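## Task

Put wheels onto the blue rod in this exact sequence: one small, then three large. Next, set the rod down on its side softly, and make sure no wheel ends up on the other rod. Any impact of a threaded wheel or of the rod against the table, or against a part that is not threaded, makes the task fail. At the end release everything and pull the grippers away; the result must stay in place without the robot holding it.

## Robot and tools

Robot: two arms, left_arm and right_arm, each with six joints plus a two-finger gripper. Joint order everywhere (rows, result lists): waist, shoulder, elbow, wrist pitch, wrist yaw, wrist roll. Stated joint ranges in radians: waist -2.618 to 3.054, shoulder 0.000 to 3.142, elbow 0.000 to 3.142, wrist pitch -1.571 to 1.571, wrist yaw -1.571 to 1.571, wrist roll -2.094 to 2.094; the true end may sit up to 0.036 rad either way.

Frame: one shared scene frame with its origin on the tabletop midway between the arms, +z up, +x pointing out across the table, and left_arm on the +y side. The arm names do not match image sides. Gripper positions are in metres, orientations are quaternions (w,x,y,z). The fingers point along the gripper's +z and close along its y; the reported position is the point between the pads, just behind the tips, and can be somewhat off, especially far out.

A row (used by both motion tools): 14 numbers, each in [-1, 1], covering both arms even if one is idle: left_arm's six joint values then its opening, then right_arm's six joint values then its opening. Joint values are scaled offsets, not angles: 1.0 equals 1.202 rad for waist, 1.258 shoulder, 1.238 elbow, 2.073 wrist pitch, 2.022 for wrist yaw and for wrist roll. The opening is absolute: +1 fully open, -1 closed.

execute_actions(actions): a list of actions; each action is a table of up to 15 rows, one row per 1/30 s control step; if fewer than 15 rows, the last one repeats to fill the action. Joint offsets in every row are relative to the angles at the start of that action, not to the previous row; for a call's first action, that means the last reported angles. An empty list just returns state and images. An action is rejected for both arms if it would push any joint more than 0.036 rad beyond its range; if the first action fails that check or anything is malformed, the whole call does nothing. A joint driven to its real end reports "joint sent to its limit".

move(target, speed, blocking): target is one 14-number row whose joint offsets count from the Joint positions in the most recent result showing them; finger numbers are applied immediately. All joints follow paths that finish together (0.5 to 10 s), so the gripper traces a curve and does not avoid obstacles or the other arm. speed is in rad/s for the joint with the longest way to go, 0.01 to 2, default 0.5. blocking=false returns after 0.5 s while motion continues; until its end is reported, call wait or stop before sending rows or moves. The extra "move:" line gives the ending (done, off_target, moving, held, fault), limits=held or limits=none, and each arm's joint farthest from target. Faster moves and targets set deeper past contact press harder.

wait(seconds): 0 to 10; arms keep their last command; returns early if a running move ends. stop(): brakes a running move (needs room; fingers continue). zoom_image(camera, region): camera is cam_high, cam_left_wrist or cam_right_wrist, all 896x504; region [x0, y0, x1, y1] in pixels from the top-left, no larger than 504 by 504. show_instructions(): shows the reference image pages. finished_scene(scene): ends the current scene, given by its number; irreversible, and the goal must already hold.

Results: the state line lists each gripper's end_effector_position and end_effector_quat_wxyz. Joint positions and Joint velocities have one block per arm (rad, rad/s) ending with the finger gap in m (0.087 when fully open). Joint targets shows what joints are currently driven toward. grip_measured is the opening on the command scale (each gripper may read off by about 1 mm). "joint command not followed" means a clearance check altered some joint targets. FAULT, MOTOR HOT and OVER-TEMPERATURE FAULT lines report arm stops and heating.

Motion limits: per step, each joint's target stays within a lead of its measured angle (0.202 waist, 0.258 shoulder, 0.238 elbow, 0.573 wrist pitch, 0.522 wrist yaw and roll), and targets are scaled back if they would move the gripper over 70 mm from where it is. Big offsets therefore take several actions, and an unfinished motion should be resent. Friction can leave a joint about 0.031 rad short, and smaller commands may not move it.

Gripping: to hold something, keep the commanded opening below grip_measured; about 0.02 lower is firm, less is lighter. Pads push up to roughly 20 N; a quick close squeezes harder.

Avoid: dropping or knocking anything off the table, letting a threaded wheel or the rod strike the table or loose parts, fast or hard contacts, and arms colliding or pushing on each other. Holding loads heats motors: warning from 75 °C, a 10 s arm stop at 90 °C, and at 100 °C the arm goes limp and falls, so do not hold loads longer than needed. Finish by releasing and withdrawing both grippers.

Each tool is called after "Call:" in YAML: its name, and indented under it one key for each argument.

Reference images:

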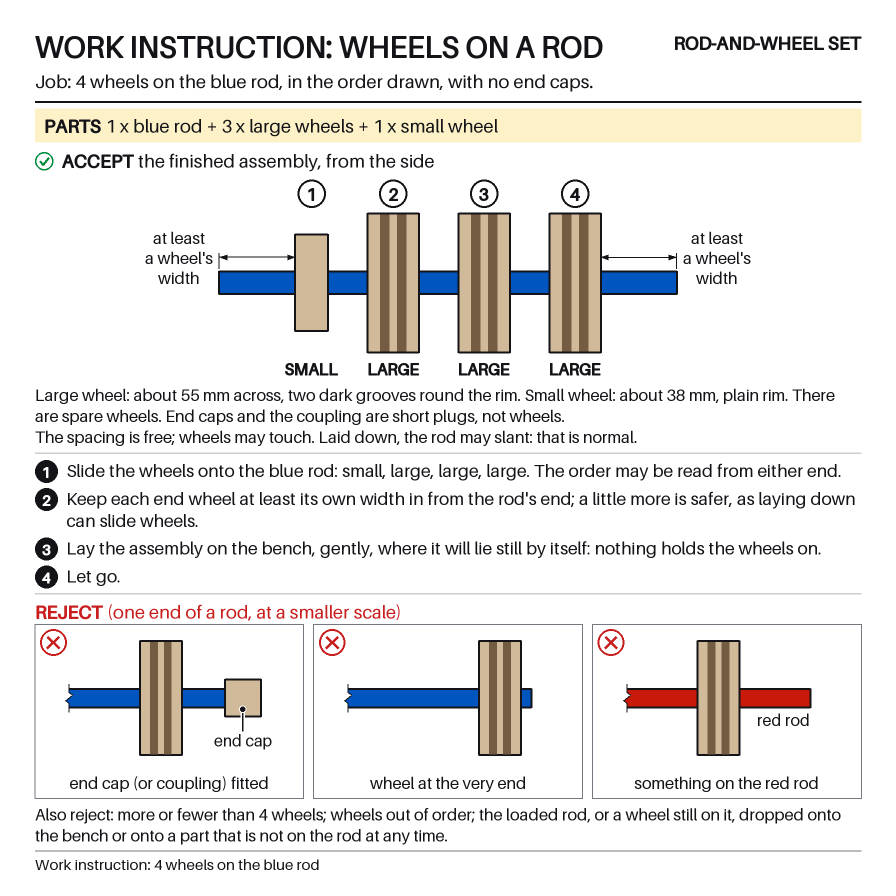

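## Session

Call:
execute_actions:
  actions: []

Scene clock: 0.00 s.
left_arm: end_effector_position=(+0.0770, +0.6540, +0.2384) grip_measured=+1.000 end_effector_quat_wxyz=(+0.048, -0.425, +0.762, +0.487) | right_arm: end_effector_position=(+0.2368, -0.3704, +0.2954) grip_measured=+1.000 end_effector_quat_wxyz=(+0.264, +0.659, +0.659, +0.248)
Joint names: [waist, shoulder, elbow, wrist pitch, wrist yaw, wrist roll]
Joint positions: left_arm=[ 0.964  1.612  1.495 -0.786 -0.845  0.205  0.087] | right_arm=[-1.039  1.31   1.57  -1.3   -0.546  0.815  0.087]
Joint velocities: left_arm=[ 0.002  0.007 -0.002 -0.007  0.066 -0.022  0.   ] | right_arm=[-0.002 -0.012 -0.012 -0.037 -0.051  0.022  0.   ]
Joint targets: left_arm=[0.964 1.612 1.495 -0.786 -0.845 0.205] | right_arm=[-1.039 1.310 1.570 -1.300 -0.546 0.815]

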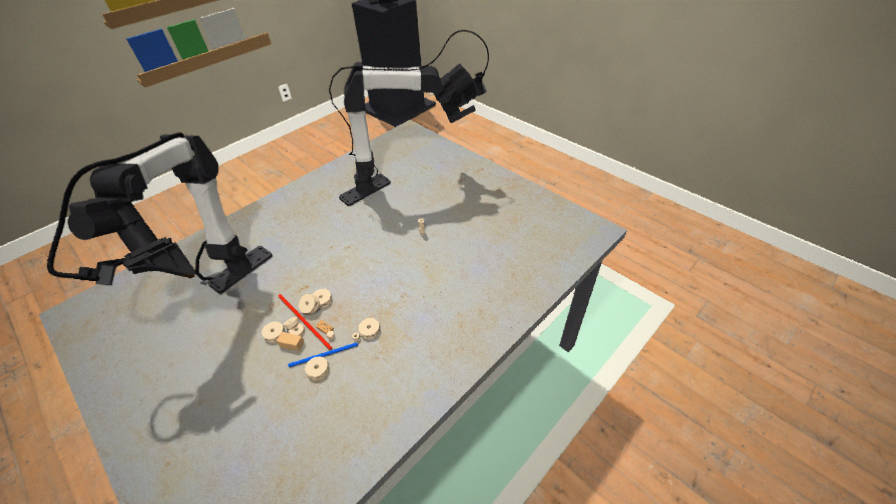

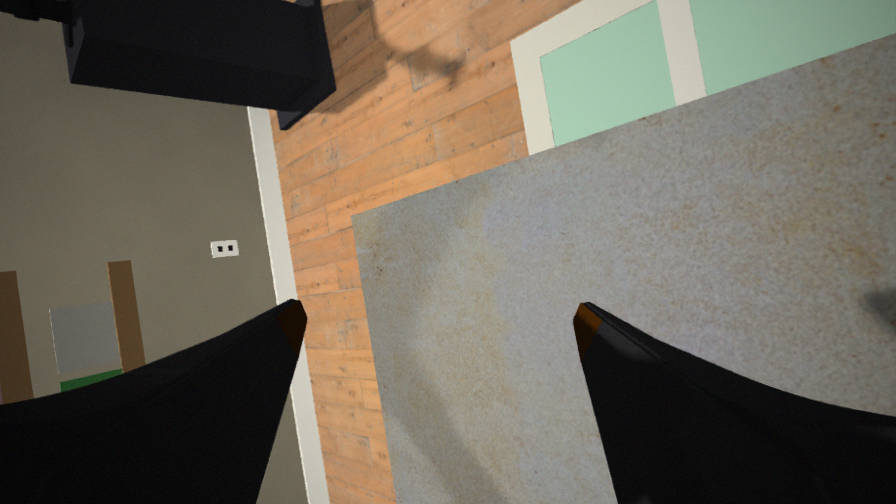

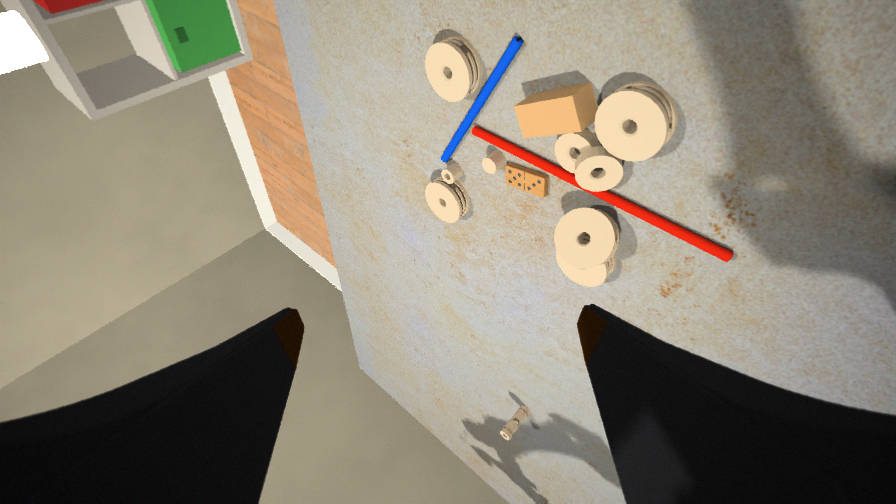

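Call:
zoom_image:
  camera: "cam_high"
  region: [240, 270, 400, 400]

Call:
zoom_image:
  camera: "cam_right_wrist"
  region: [400, 10, 760, 300]

Region (240, 270, 400, 400) of cam_high's 896x504 image, scaled by 3.150, with more detail than that image has; it fills the top 410 rows of this view, and the rest is white.

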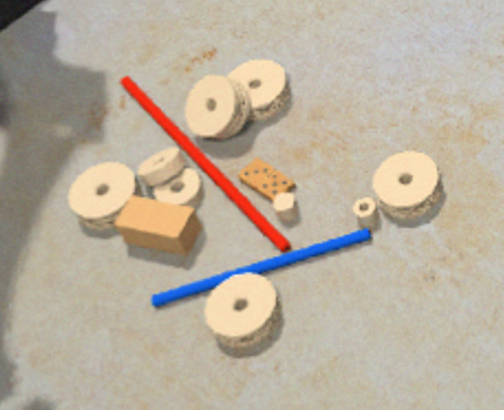

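Region (400, 10, 760, 300) of cam_right_wrist's 896x504 image, scaled by 1.400, with more detail than that image has; it fills the top 406 rows of this view, and the rest is white.

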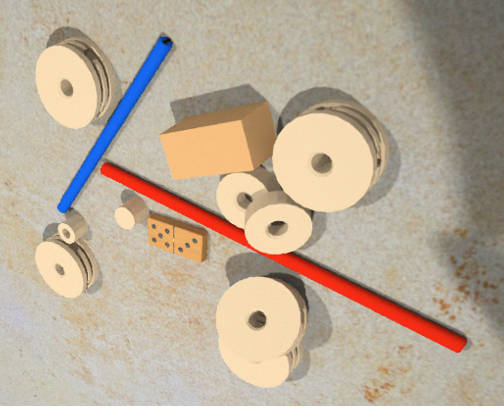

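Call:
move:
  target: [-1.0, 0.162, 0.1745, -0.328, 0.418, -0.101, 1, 0.450, 0.2226, -0.0937, -0.0651, 0.270, -0.403, 1]
  speed: 0.8

Scene clock: 122.33 s.
left_arm: end_effector_position=(+0.2439, +0.2019, +0.1543) grip_measured=+1.000 end_effector_quat_wxyz=(+0.006, +0.151, +0.989, +0.005) | right_arm: end_effector_position=(+0.2122, -0.3276, +0.1578) grip_measured=+1.000 end_effector_quat_wxyz=(+0.017, +0.190, +0.982, +0.002)
Joint names: [waist, shoulder, elbow, wrist pitch, wrist yaw, wrist roll]
Joint positions: left_arm=[-0.24   1.802  1.696 -1.454 -0.011  0.013  0.087] | right_arm=[-0.505  1.581  1.464 -1.421 -0.01   0.008  0.087]
Joint velocities: left_arm=[ 0.002 -0.012  0.007 -0.066 -0.007  0.022  0.   ] | right_arm=[ 0.007 -0.002 -0.007  0.051 -0.037  0.022  0.   ]
Joint targets: left_arm=[-0.238 1.816 1.711 -1.466 0.001 0.001] | right_arm=[-0.498 1.590 1.454 -1.435 -0.000 0.000]
move: done; limits=none; left_arm: farthest joint: the elbow, 0.015 radians from its target (0.216 radians at the start); right_arm: farthest joint: the wrist pitch, 0.014 radians from its target (0.135 radians at the start)

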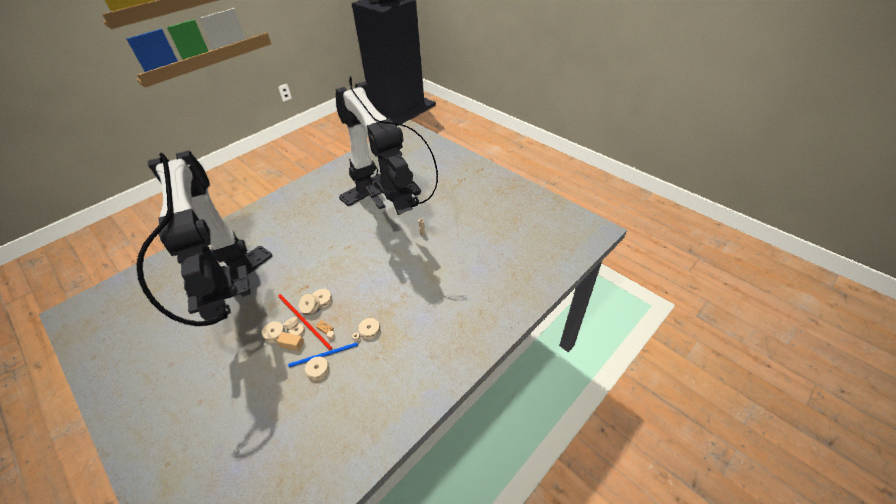

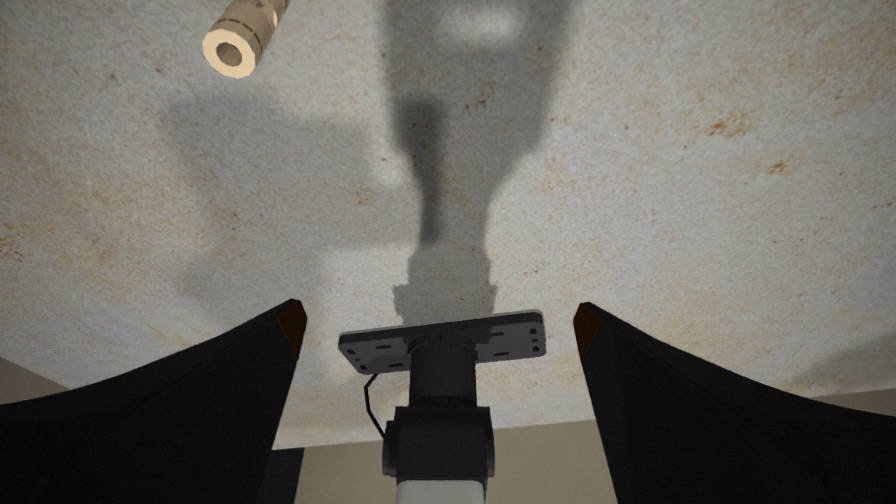

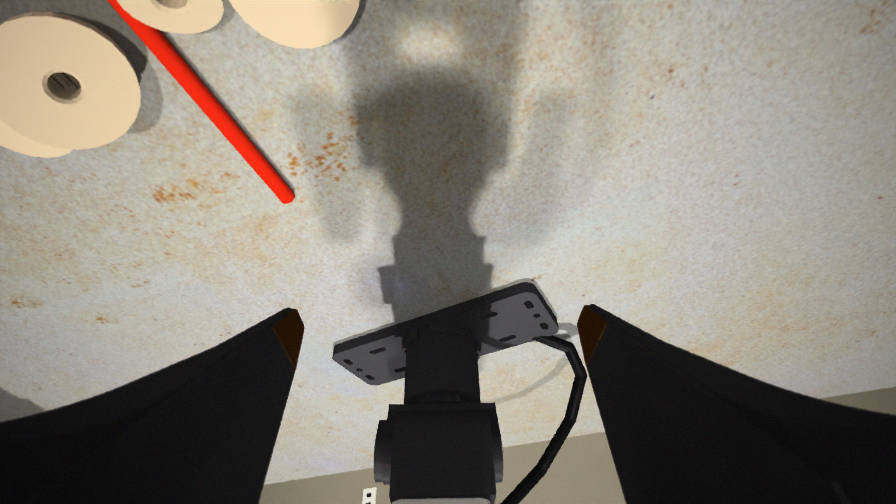

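Call:
move:
  target: [0, 0, 0, 0, 0, 0, 1, 0.287, -0.297, -0.252, 0.333, 0.005, 0, 1]
  speed: 0.8

Scene clock: 244.03 s.
left_arm: end_effector_position=(+0.2438, +0.2018, +0.1543) grip_measured=+1.000 end_effector_quat_wxyz=(+0.006, +0.150, +0.989, +0.005) | right_arm: end_effector_position=(+0.3081, -0.2517, +0.1976) grip_measured=+1.000 end_effector_quat_wxyz=(+0.371, +0.019, +0.929, -0.001)
Joint names: [waist, shoulder, elbow, wrist pitch, wrist yaw, wrist roll]
Joint positions: left_arm=[-0.24   1.802  1.696 -1.454 -0.011  0.012  0.087] | right_arm=[-0.167  1.224  1.165 -0.752 -0.008  0.007  0.087]
Joint velocities: left_arm=[-0.007  0.002  0.007  0.007  0.007 -0.066  0.   ] | right_arm=[-0.007  0.007 -0.012  0.051 -0.007 -0.022  0.   ]
Joint targets: left_arm=[-0.240 1.802 1.696 -1.454 -0.011 0.012] | right_arm=[-0.160 1.207 1.152 -0.731 -0.000 0.008]
move: off_target (right_arm); limits=none; left_arm: farthest joint: the wrist roll, 0.001 radians from its target (0.001 radians at the start); right_arm: farthest joint: the wrist pitch, 0.021 radians from its target (0.690 radians at the start)

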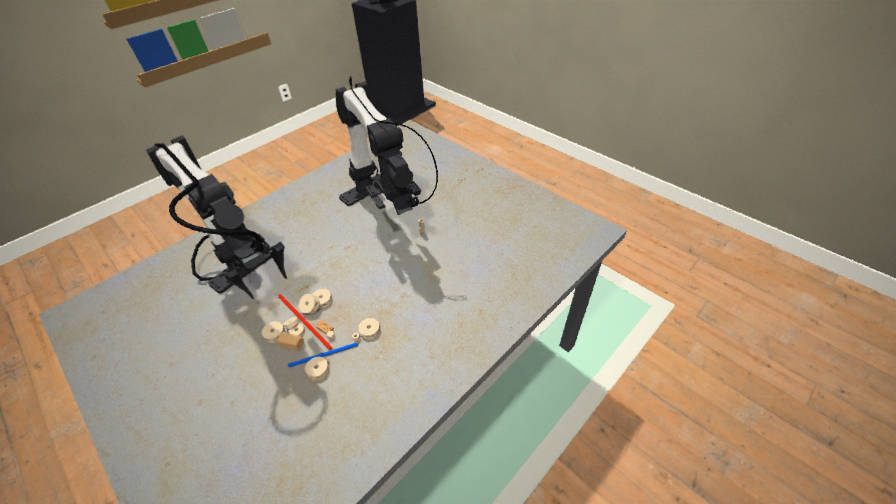

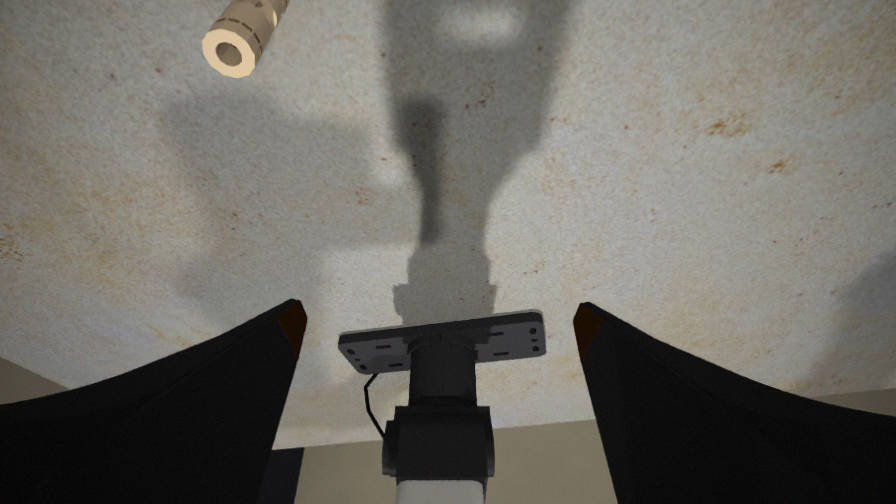

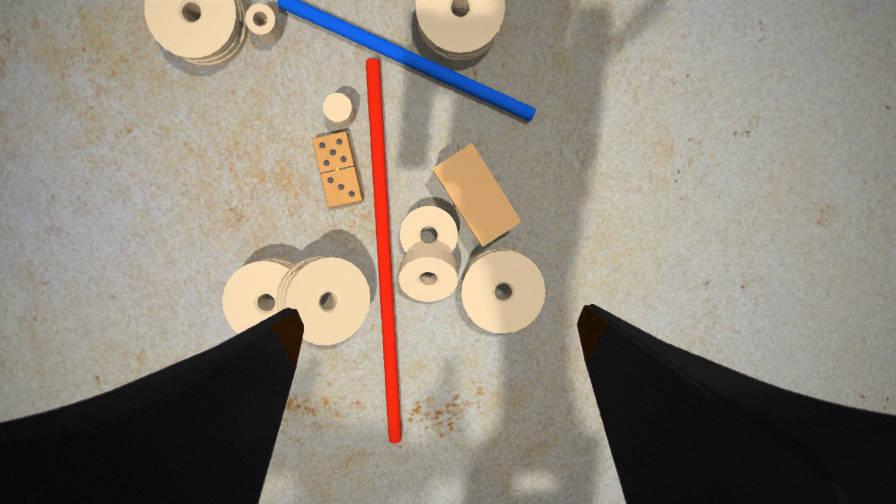

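Call:
zoom_image:
  camera: "cam_right_wrist"
  region: [200, 0, 704, 400]

Region (200, 0, 704, 400) of cam_right_wrist's 896x504 image, scaled by 1.000; it fills the top 400 rows of this view, and the rest is white.

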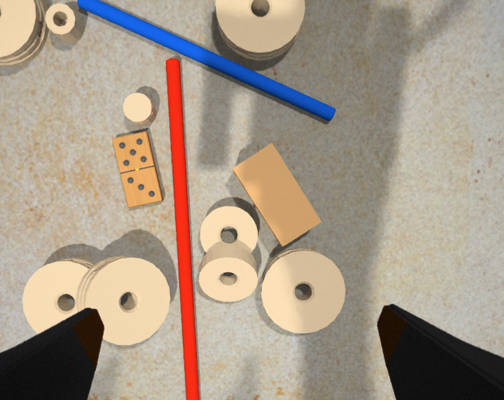

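Call:
move:
  target: [0, 0, 0, 0, 0, 0, 1, -0.063, 0.9865, 0.953, -0.337, 0.004, -0.612, 0.15]
  speed: 0.9

Scene clock: 359.90 s.
left_arm: end_effector_position=(+0.2438, +0.2018, +0.1543) grip_measured=+1.000 end_effector_quat_wxyz=(+0.006, +0.150, +0.989, +0.005) | right_arm: end_effector_position=(+0.4426, -0.3280, +0.0506) grip_measured=+0.150 end_effector_quat_wxyz=(-0.003, -0.530, +0.848, +0.007)
Joint names: [waist, shoulder, elbow, wrist pitch, wrist yaw, wrist roll]
Joint positions: left_arm=[-0.24   1.802  1.696 -1.454 -0.011  0.012  0.087] | right_arm=[-0.236  2.473  2.325 -1.436 -0.008 -1.223  0.05 ]
Joint velocities: left_arm=[ 0.002 -0.017 -0.002  0.095 -0.051 -0.022  0.   ] | right_arm=[-0.002 -0.022  0.002 -0.051  0.022 -0.007 -0.001]
Joint targets: left_arm=[-0.240 1.802 1.696 -1.454 -0.011 0.012] | right_arm=[-0.242 2.464 2.344 -1.450 -0.000 -1.230]
move: done; limits=none; left_arm: farthest joint: the waist, 0.000 radians from its target (0.000 radians at the start); right_arm: farthest joint: the elbow, 0.020 radians from its target (1.180 radians at the start)

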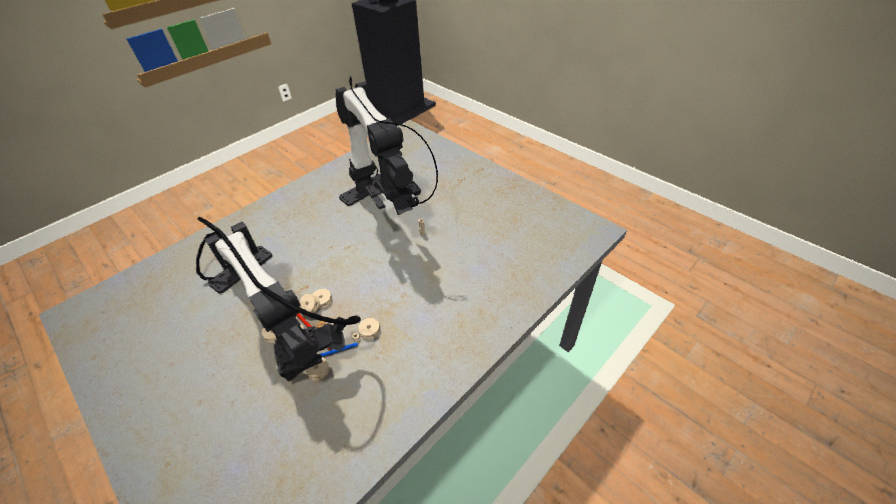

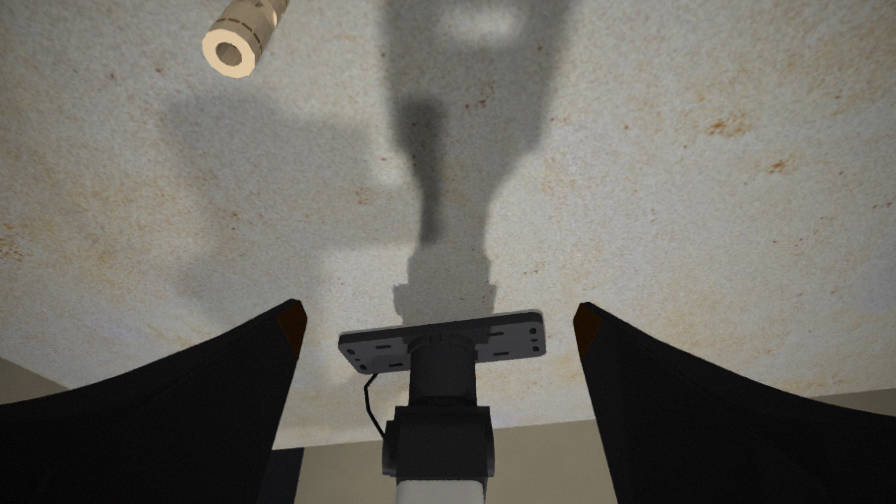

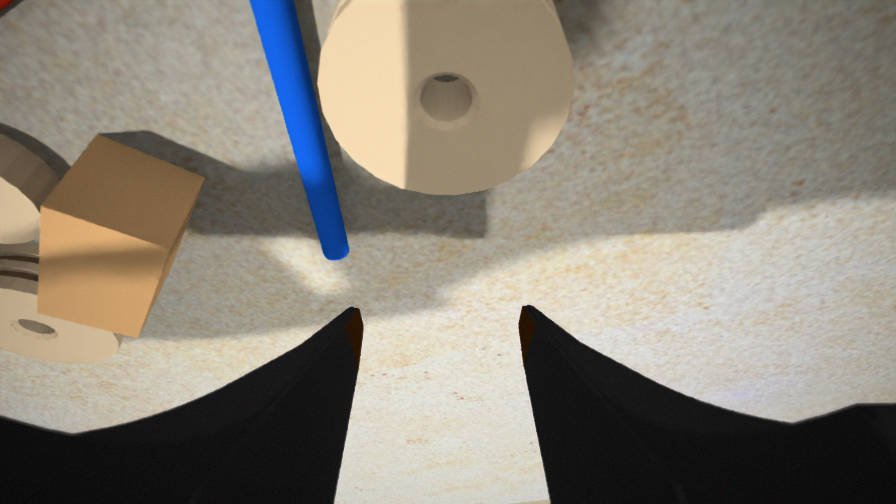

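Call:
move:
  target: [0, 0, 0, 0, 0, 0, 1, 0.050, -0.167, -0.375, 0.1438, 0.004, 0.0317, -0.2]
  speed: 0.5

Scene clock: 428.23 s.
left_arm: end_effector_position=(+0.2438, +0.2018, +0.1543) grip_measured=+1.000 end_effector_quat_wxyz=(+0.006, +0.150, +0.989, +0.005) | right_arm: end_effector_position=(+0.4116, -0.3006, +0.0181) grip_measured=-0.200 end_effector_quat_wxyz=(+0.002, -0.529, +0.849, +0.004)
Joint names: [waist, shoulder, elbow, wrist pitch, wrist yaw, wrist roll]
Joint positions: left_arm=[-0.24   1.802  1.696 -1.454 -0.011  0.012  0.087] | right_arm=[-0.182  2.29   1.873 -1.155 -0.008 -1.166  0.035]
Joint velocities: left_arm=[-0.007  0.012  0.012  0.037 -0.11   0.007  0.   ] | right_arm=[-0.007  0.007 -0.002  0.007 -0.022 -0.066 -0.001]
Joint targets: left_arm=[-0.240 1.802 1.696 -1.454 -0.011 0.012] | right_arm=[-0.176 2.264 1.861 -1.138 -0.000 -1.159]
move: off_target (right_arm); limits=none; left_arm: farthest joint: the waist, 0.000 radians from its target (0.000 radians at the start); right_arm: farthest joint: the shoulder, 0.027 radians from its target (0.210 radians at the start)

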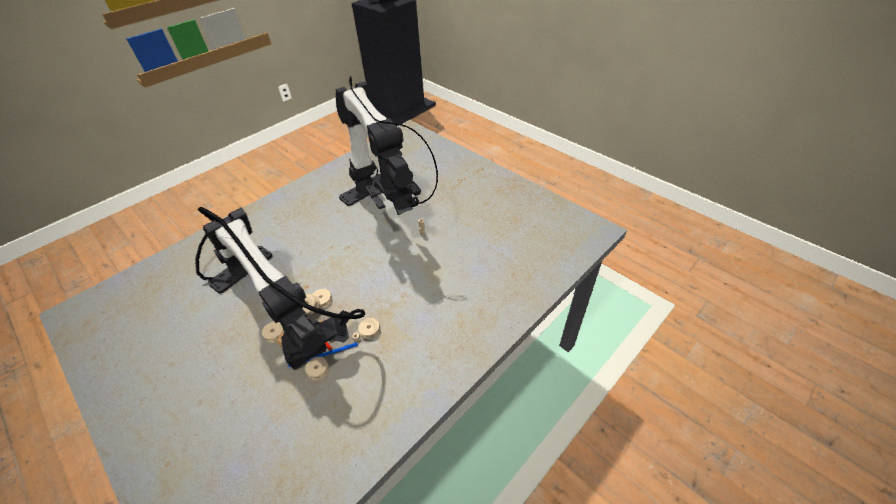

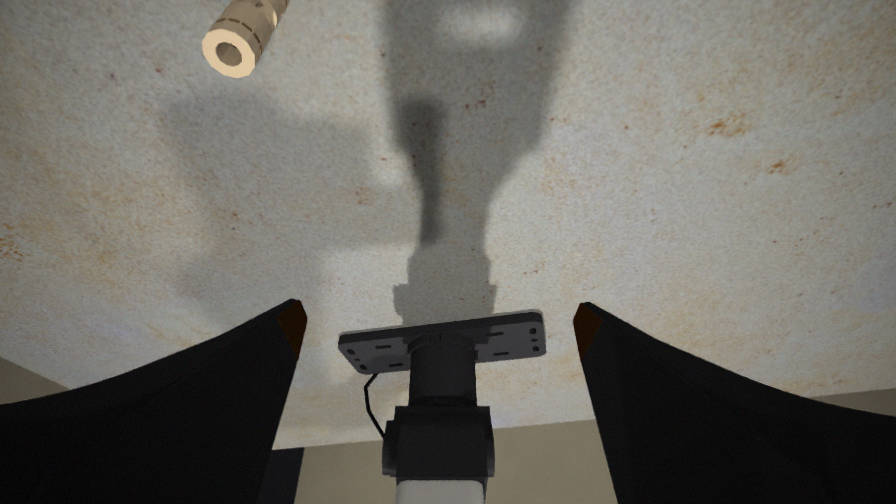

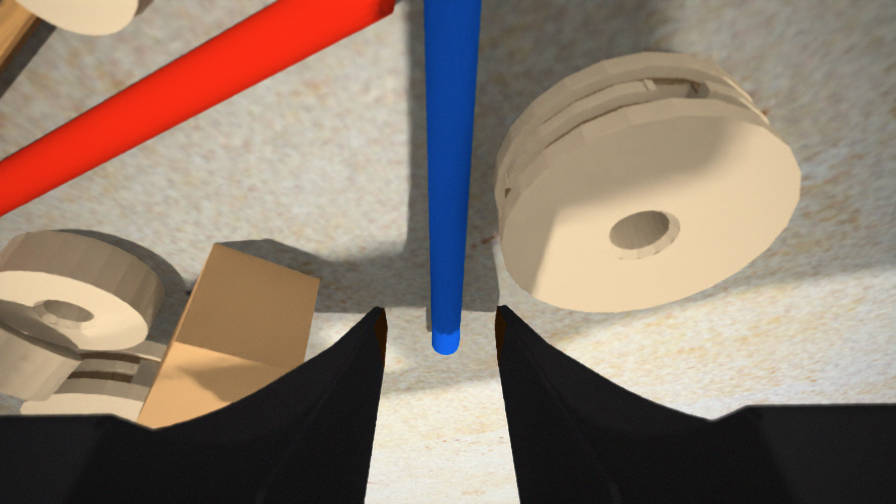

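Call:
move:
  target: [0, 0, 0, 0, 0, 0, 1, 0.005, -0.0207, -0.0388, 0.0256, 0.004, 0.0035, -0.2]
  speed: 0.1

Scene clock: 443.77 s.
left_arm: end_effector_position=(+0.2438, +0.2018, +0.1543) grip_measured=+1.000 end_effector_quat_wxyz=(+0.006, +0.150, +0.989, +0.005) | right_arm: end_effector_position=(+0.4098, -0.3006, +0.0135) grip_measured=-0.200 end_effector_quat_wxyz=(+0.004, -0.528, +0.849, +0.002)
Joint names: [waist, shoulder, elbow, wrist pitch, wrist yaw, wrist roll]
Joint positions: left_arm=[-0.24   1.802  1.696 -1.454 -0.011  0.012  0.087] | right_arm=[-0.182  2.282  1.842 -1.127 -0.008 -1.165  0.035]
Joint velocities: left_arm=[ 0.007 -0.002 -0.002  0.007 -0.051  0.022  0.   ] | right_arm=[-0.007 -0.002  0.002  0.037 -0.007  0.022 -0.   ]
Joint targets: left_arm=[-0.240 1.802 1.696 -1.454 -0.011 0.012] | right_arm=[-0.176 2.264 1.826 -1.102 -0.000 -1.159]
move: off_target (right_arm); limits=none; left_arm: farthest joint: the waist, 0.000 radians from its target (0.000 radians at the start); right_arm: farthest joint: the wrist pitch, 0.025 radians from its target (0.053 radians at the start)

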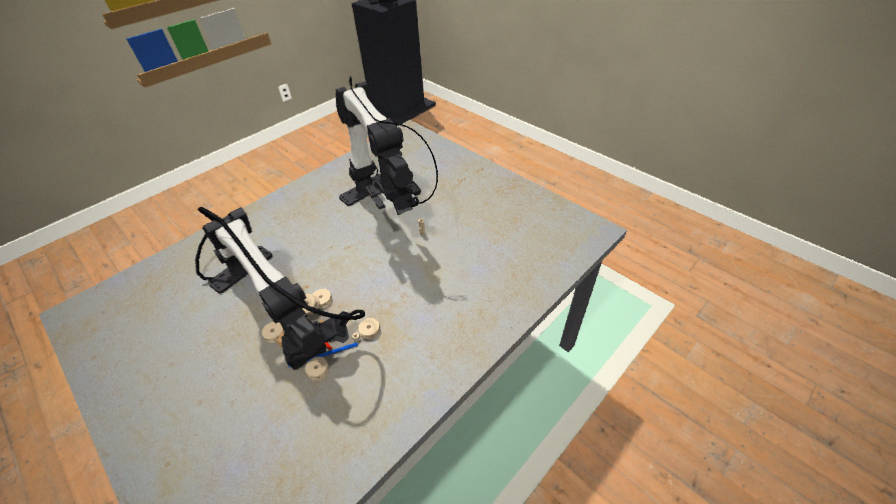

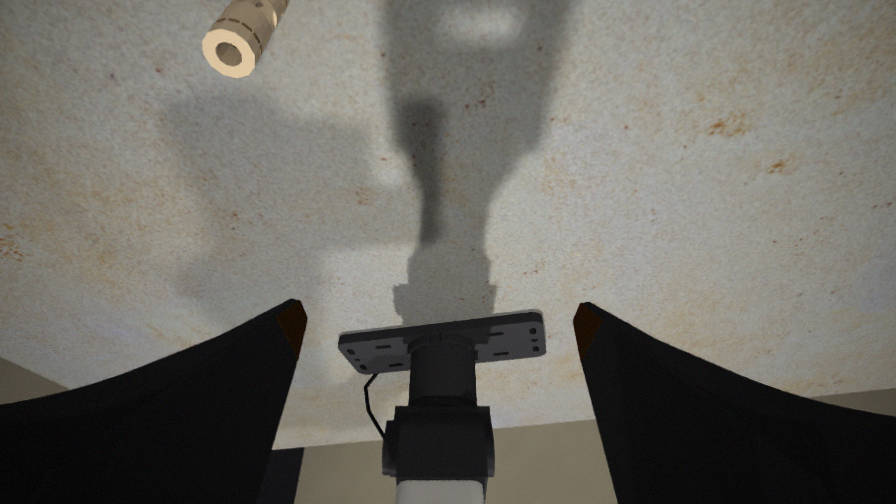

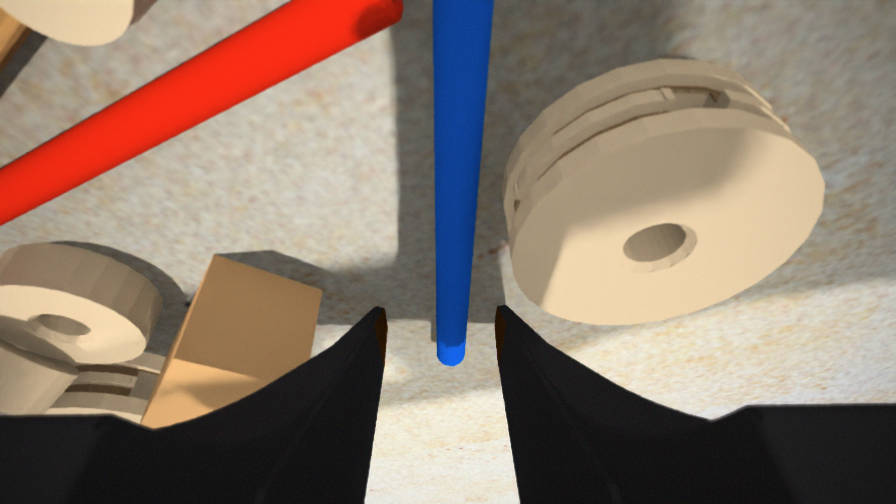

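Call:
move:
  target: [0, 0, 0, 0, 0, 0, 1, 0.005, 0.001, -0.013, 0.012, 0.004, 0.003, -0.2]
  speed: 0.1

Scene clock: 449.77 s.
left_arm: end_effector_position=(+0.2438, +0.2018, +0.1543) grip_measured=+1.000 end_effector_quat_wxyz=(+0.006, +0.150, +0.989, +0.005) | right_arm: end_effector_position=(+0.4098, -0.3006, +0.0135) grip_measured=-0.200 end_effector_quat_wxyz=(+0.004, -0.528, +0.849, +0.002)
Joint names: [waist, shoulder, elbow, wrist pitch, wrist yaw, wrist roll]
Joint positions: left_arm=[-0.24   1.802  1.696 -1.454 -0.011  0.012  0.087] | right_arm=[-0.182  2.282  1.842 -1.127 -0.008 -1.164  0.035]
Joint velocities: left_arm=[-0.017 -0.022  0.022 -0.022  0.066 -0.037  0.   ] | right_arm=[-0.007 -0.002 -0.002 -0.007 -0.022  0.007  0.   ]
Joint targets: left_arm=[-0.240 1.802 1.696 -1.454 -0.011 0.012] | right_arm=[-0.176 2.284 1.826 -1.103 0.000 -1.159]
move: off_target (right_arm); limits=none; left_arm: farthest joint: the waist, 0.000 radians from its target (0.000 radians at the start); right_arm: farthest joint: the wrist pitch, 0.025 radians from its target (0.025 radians at the start)

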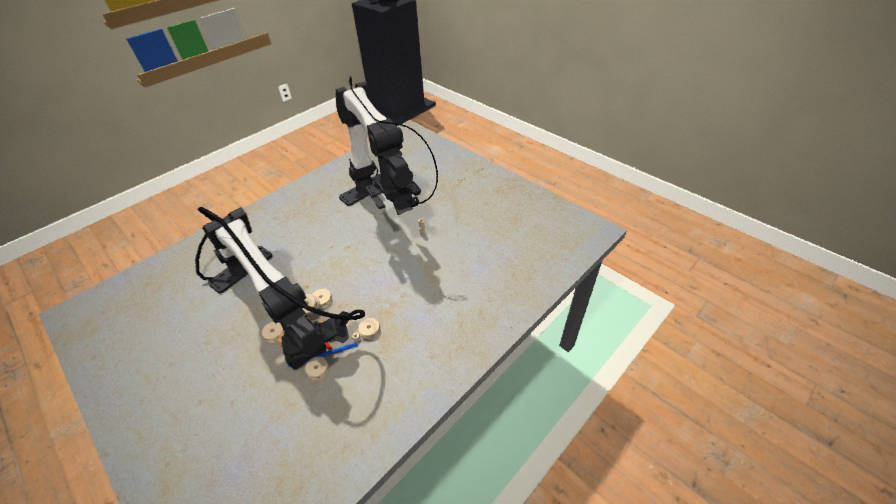

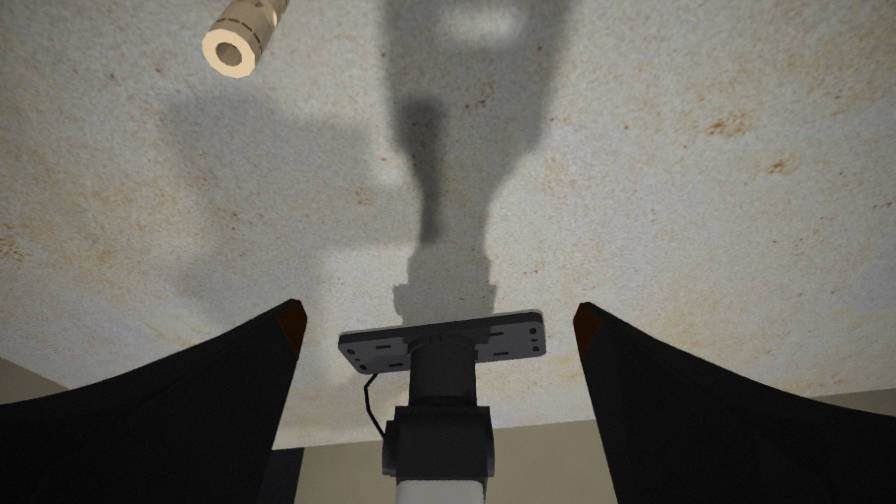

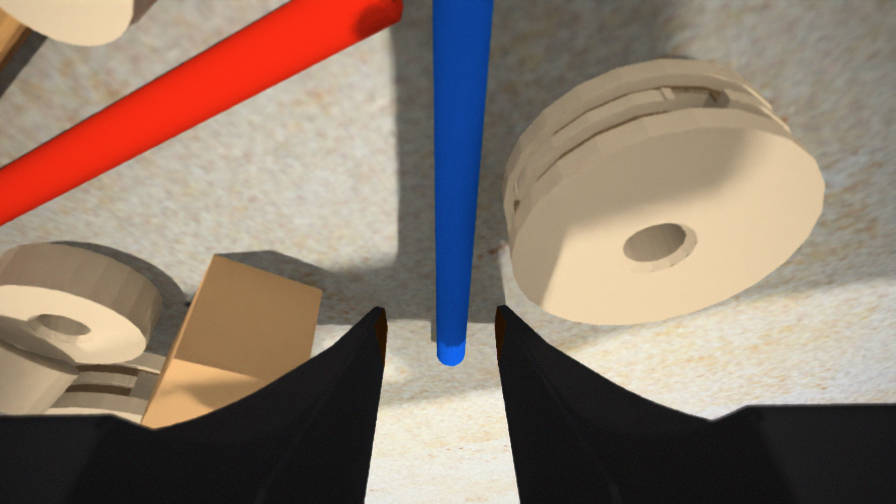

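Call:
move:
  target: [0, 0, 0, 0, 0, 0, 1, 0.005, 0.014, -0.013, 0.012, 0.004, 0.003, -0.6]
  speed: 0.1

Scene clock: 457.20 s.
left_arm: end_effector_position=(+0.2438, +0.2018, +0.1543) grip_measured=+1.000 end_effector_quat_wxyz=(+0.006, +0.150, +0.989, +0.005) | right_arm: end_effector_position=(+0.4093, -0.3005, +0.0135) grip_measured=-0.600 end_effector_quat_wxyz=(+0.003, -0.528, +0.849, +0.003)
Joint names: [waist, shoulder, elbow, wrist pitch, wrist yaw, wrist roll]
Joint positions: left_arm=[-0.24   1.802  1.696 -1.454 -0.011  0.012  0.087] | right_arm=[-0.182  2.282  1.842 -1.129 -0.008 -1.164  0.018]
Joint velocities: left_arm=[-0.007  0.007  0.007  0.051 -0.022  0.022  0.   ] | right_arm=[-0.012  0.002 -0.012  0.007 -0.066  0.037 -0.   ]
Joint targets: left_arm=[-0.240 1.802 1.696 -1.454 -0.011 0.012] | right_arm=[-0.176 2.300 1.826 -1.102 0.000 -1.158]
move: off_target (right_arm); limits=none; left_arm: farthest joint: the waist, 0.000 radians from its target (0.000 radians at the start); right_arm: farthest joint: the wrist pitch, 0.027 radians from its target (0.025 radians at the start)

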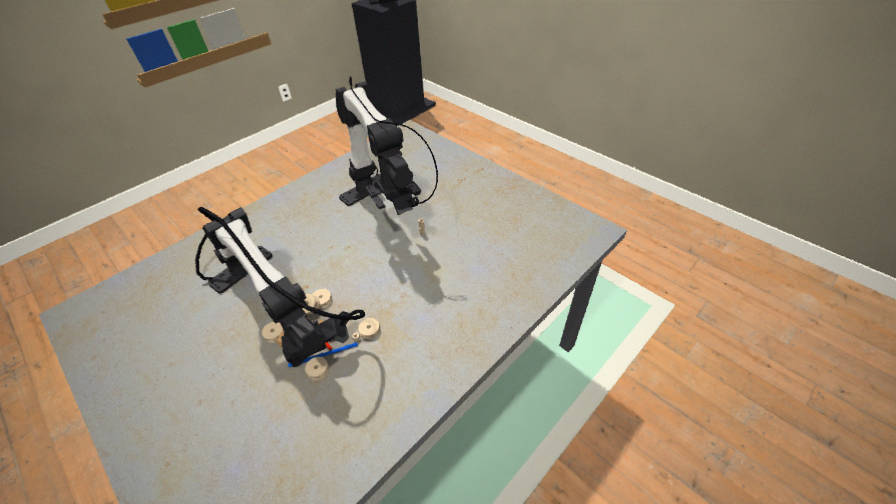

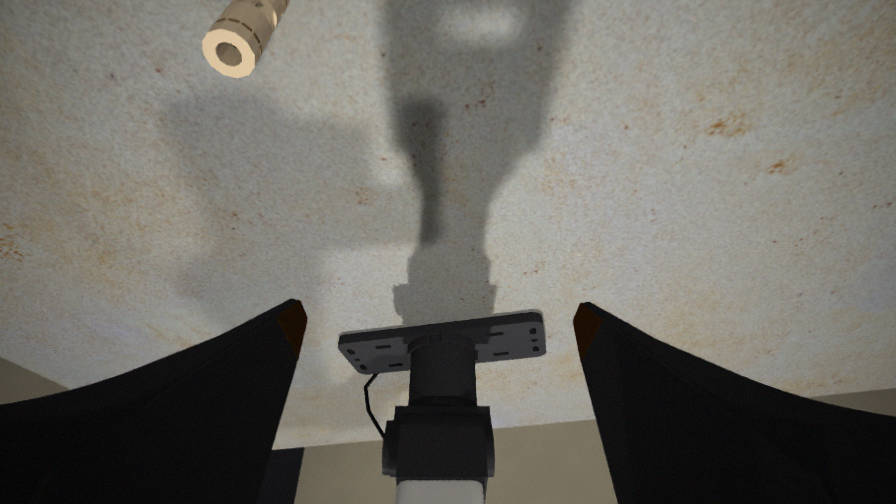

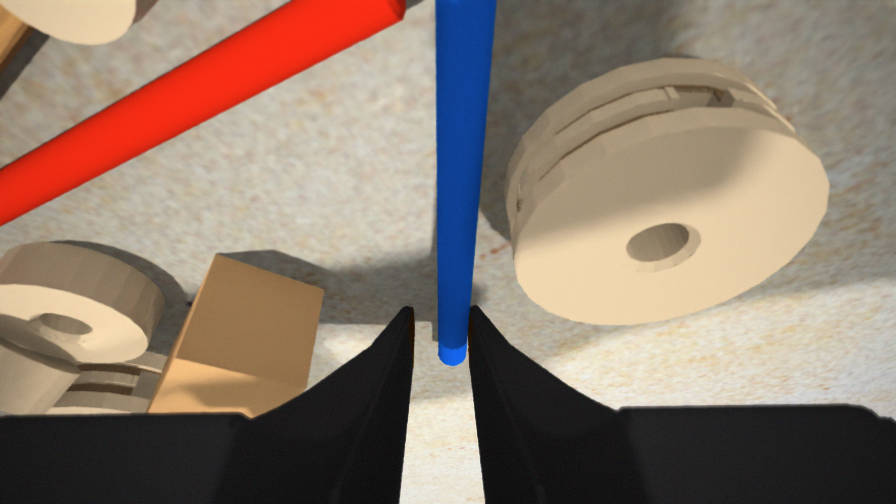

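Call:
move:
  target: [0, 0, 0, 0, 0, 0, 1, 0.005, -0.012, -0.006, 0.006, 0.004, 0.003, -0.8]
  speed: 0.1

Scene clock: 462.83 s.
left_arm: end_effector_position=(+0.2438, +0.2018, +0.1543) grip_measured=+1.000 end_effector_quat_wxyz=(+0.006, +0.150, +0.989, +0.005) | right_arm: end_effector_position=(+0.4093, -0.3005, +0.0135) grip_measured=-0.795 end_effector_quat_wxyz=(+0.003, -0.528, +0.850, +0.003)
Joint names: [waist, shoulder, elbow, wrist pitch, wrist yaw, wrist roll]
Joint positions: left_arm=[-0.24   1.802  1.696 -1.454 -0.011  0.012  0.087] | right_arm=[-0.182  2.282  1.842 -1.129 -0.008 -1.163  0.009]
Joint velocities: left_arm=[-0.007 -0.002  0.002  0.11  -0.051 -0.037  0.   ] | right_arm=[-0.002 -0.002 -0.017 -0.022  0.051 -0.051  0.001]
Joint targets: left_arm=[-0.240 1.802 1.696 -1.454 -0.011 0.012] | right_arm=[-0.176 2.267 1.835 -1.117 0.000 -1.157]
move: done; limits=none; left_arm: farthest joint: the waist, 0.000 radians from its target (0.000 radians at the start); right_arm: farthest joint: the shoulder, 0.015 radians from its target (0.015 radians at the start)

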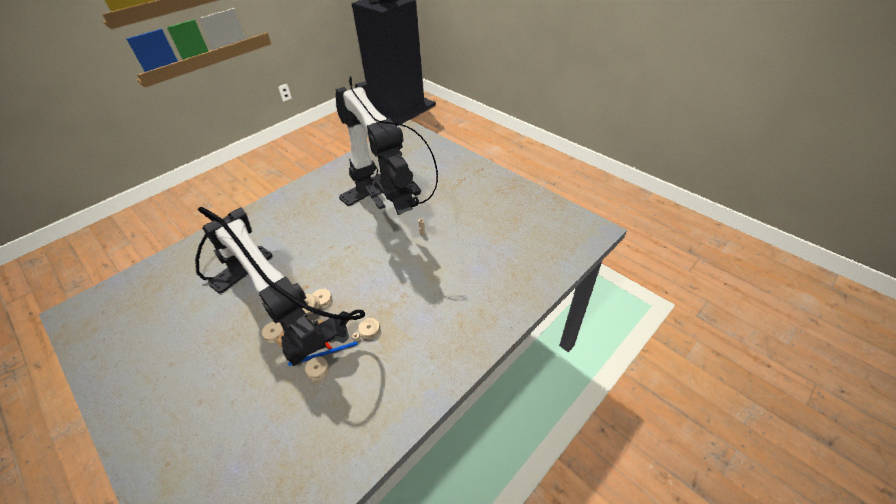

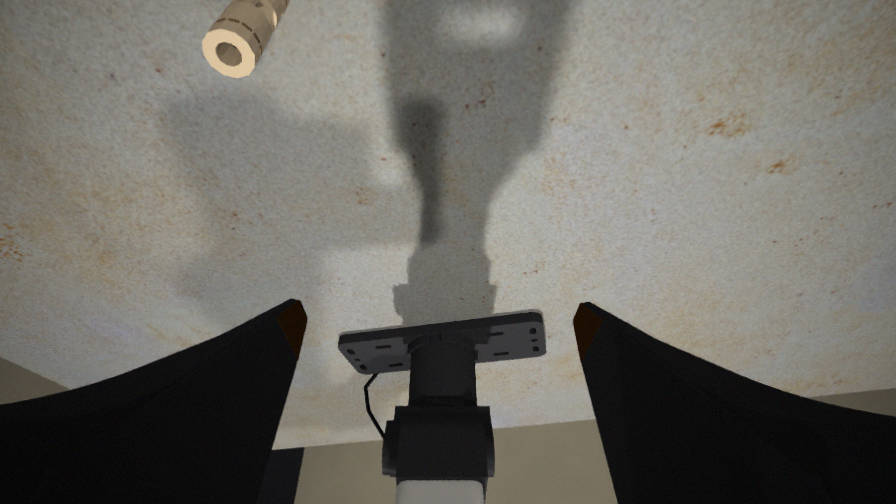

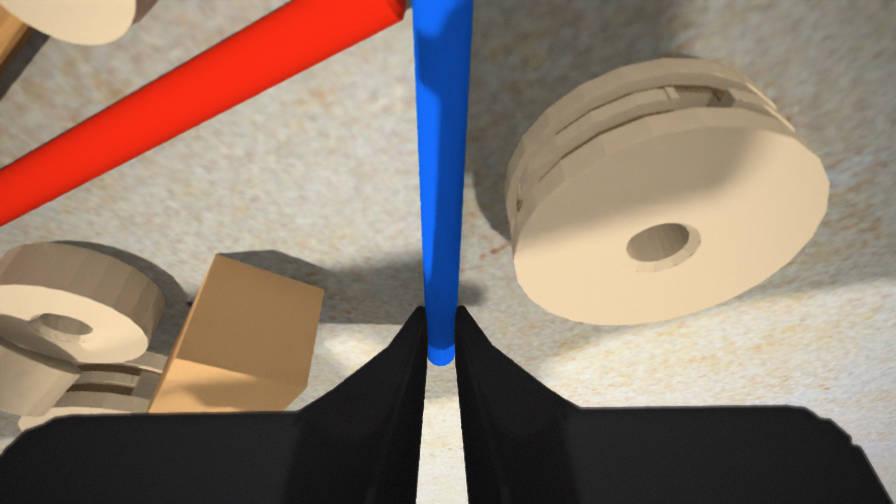

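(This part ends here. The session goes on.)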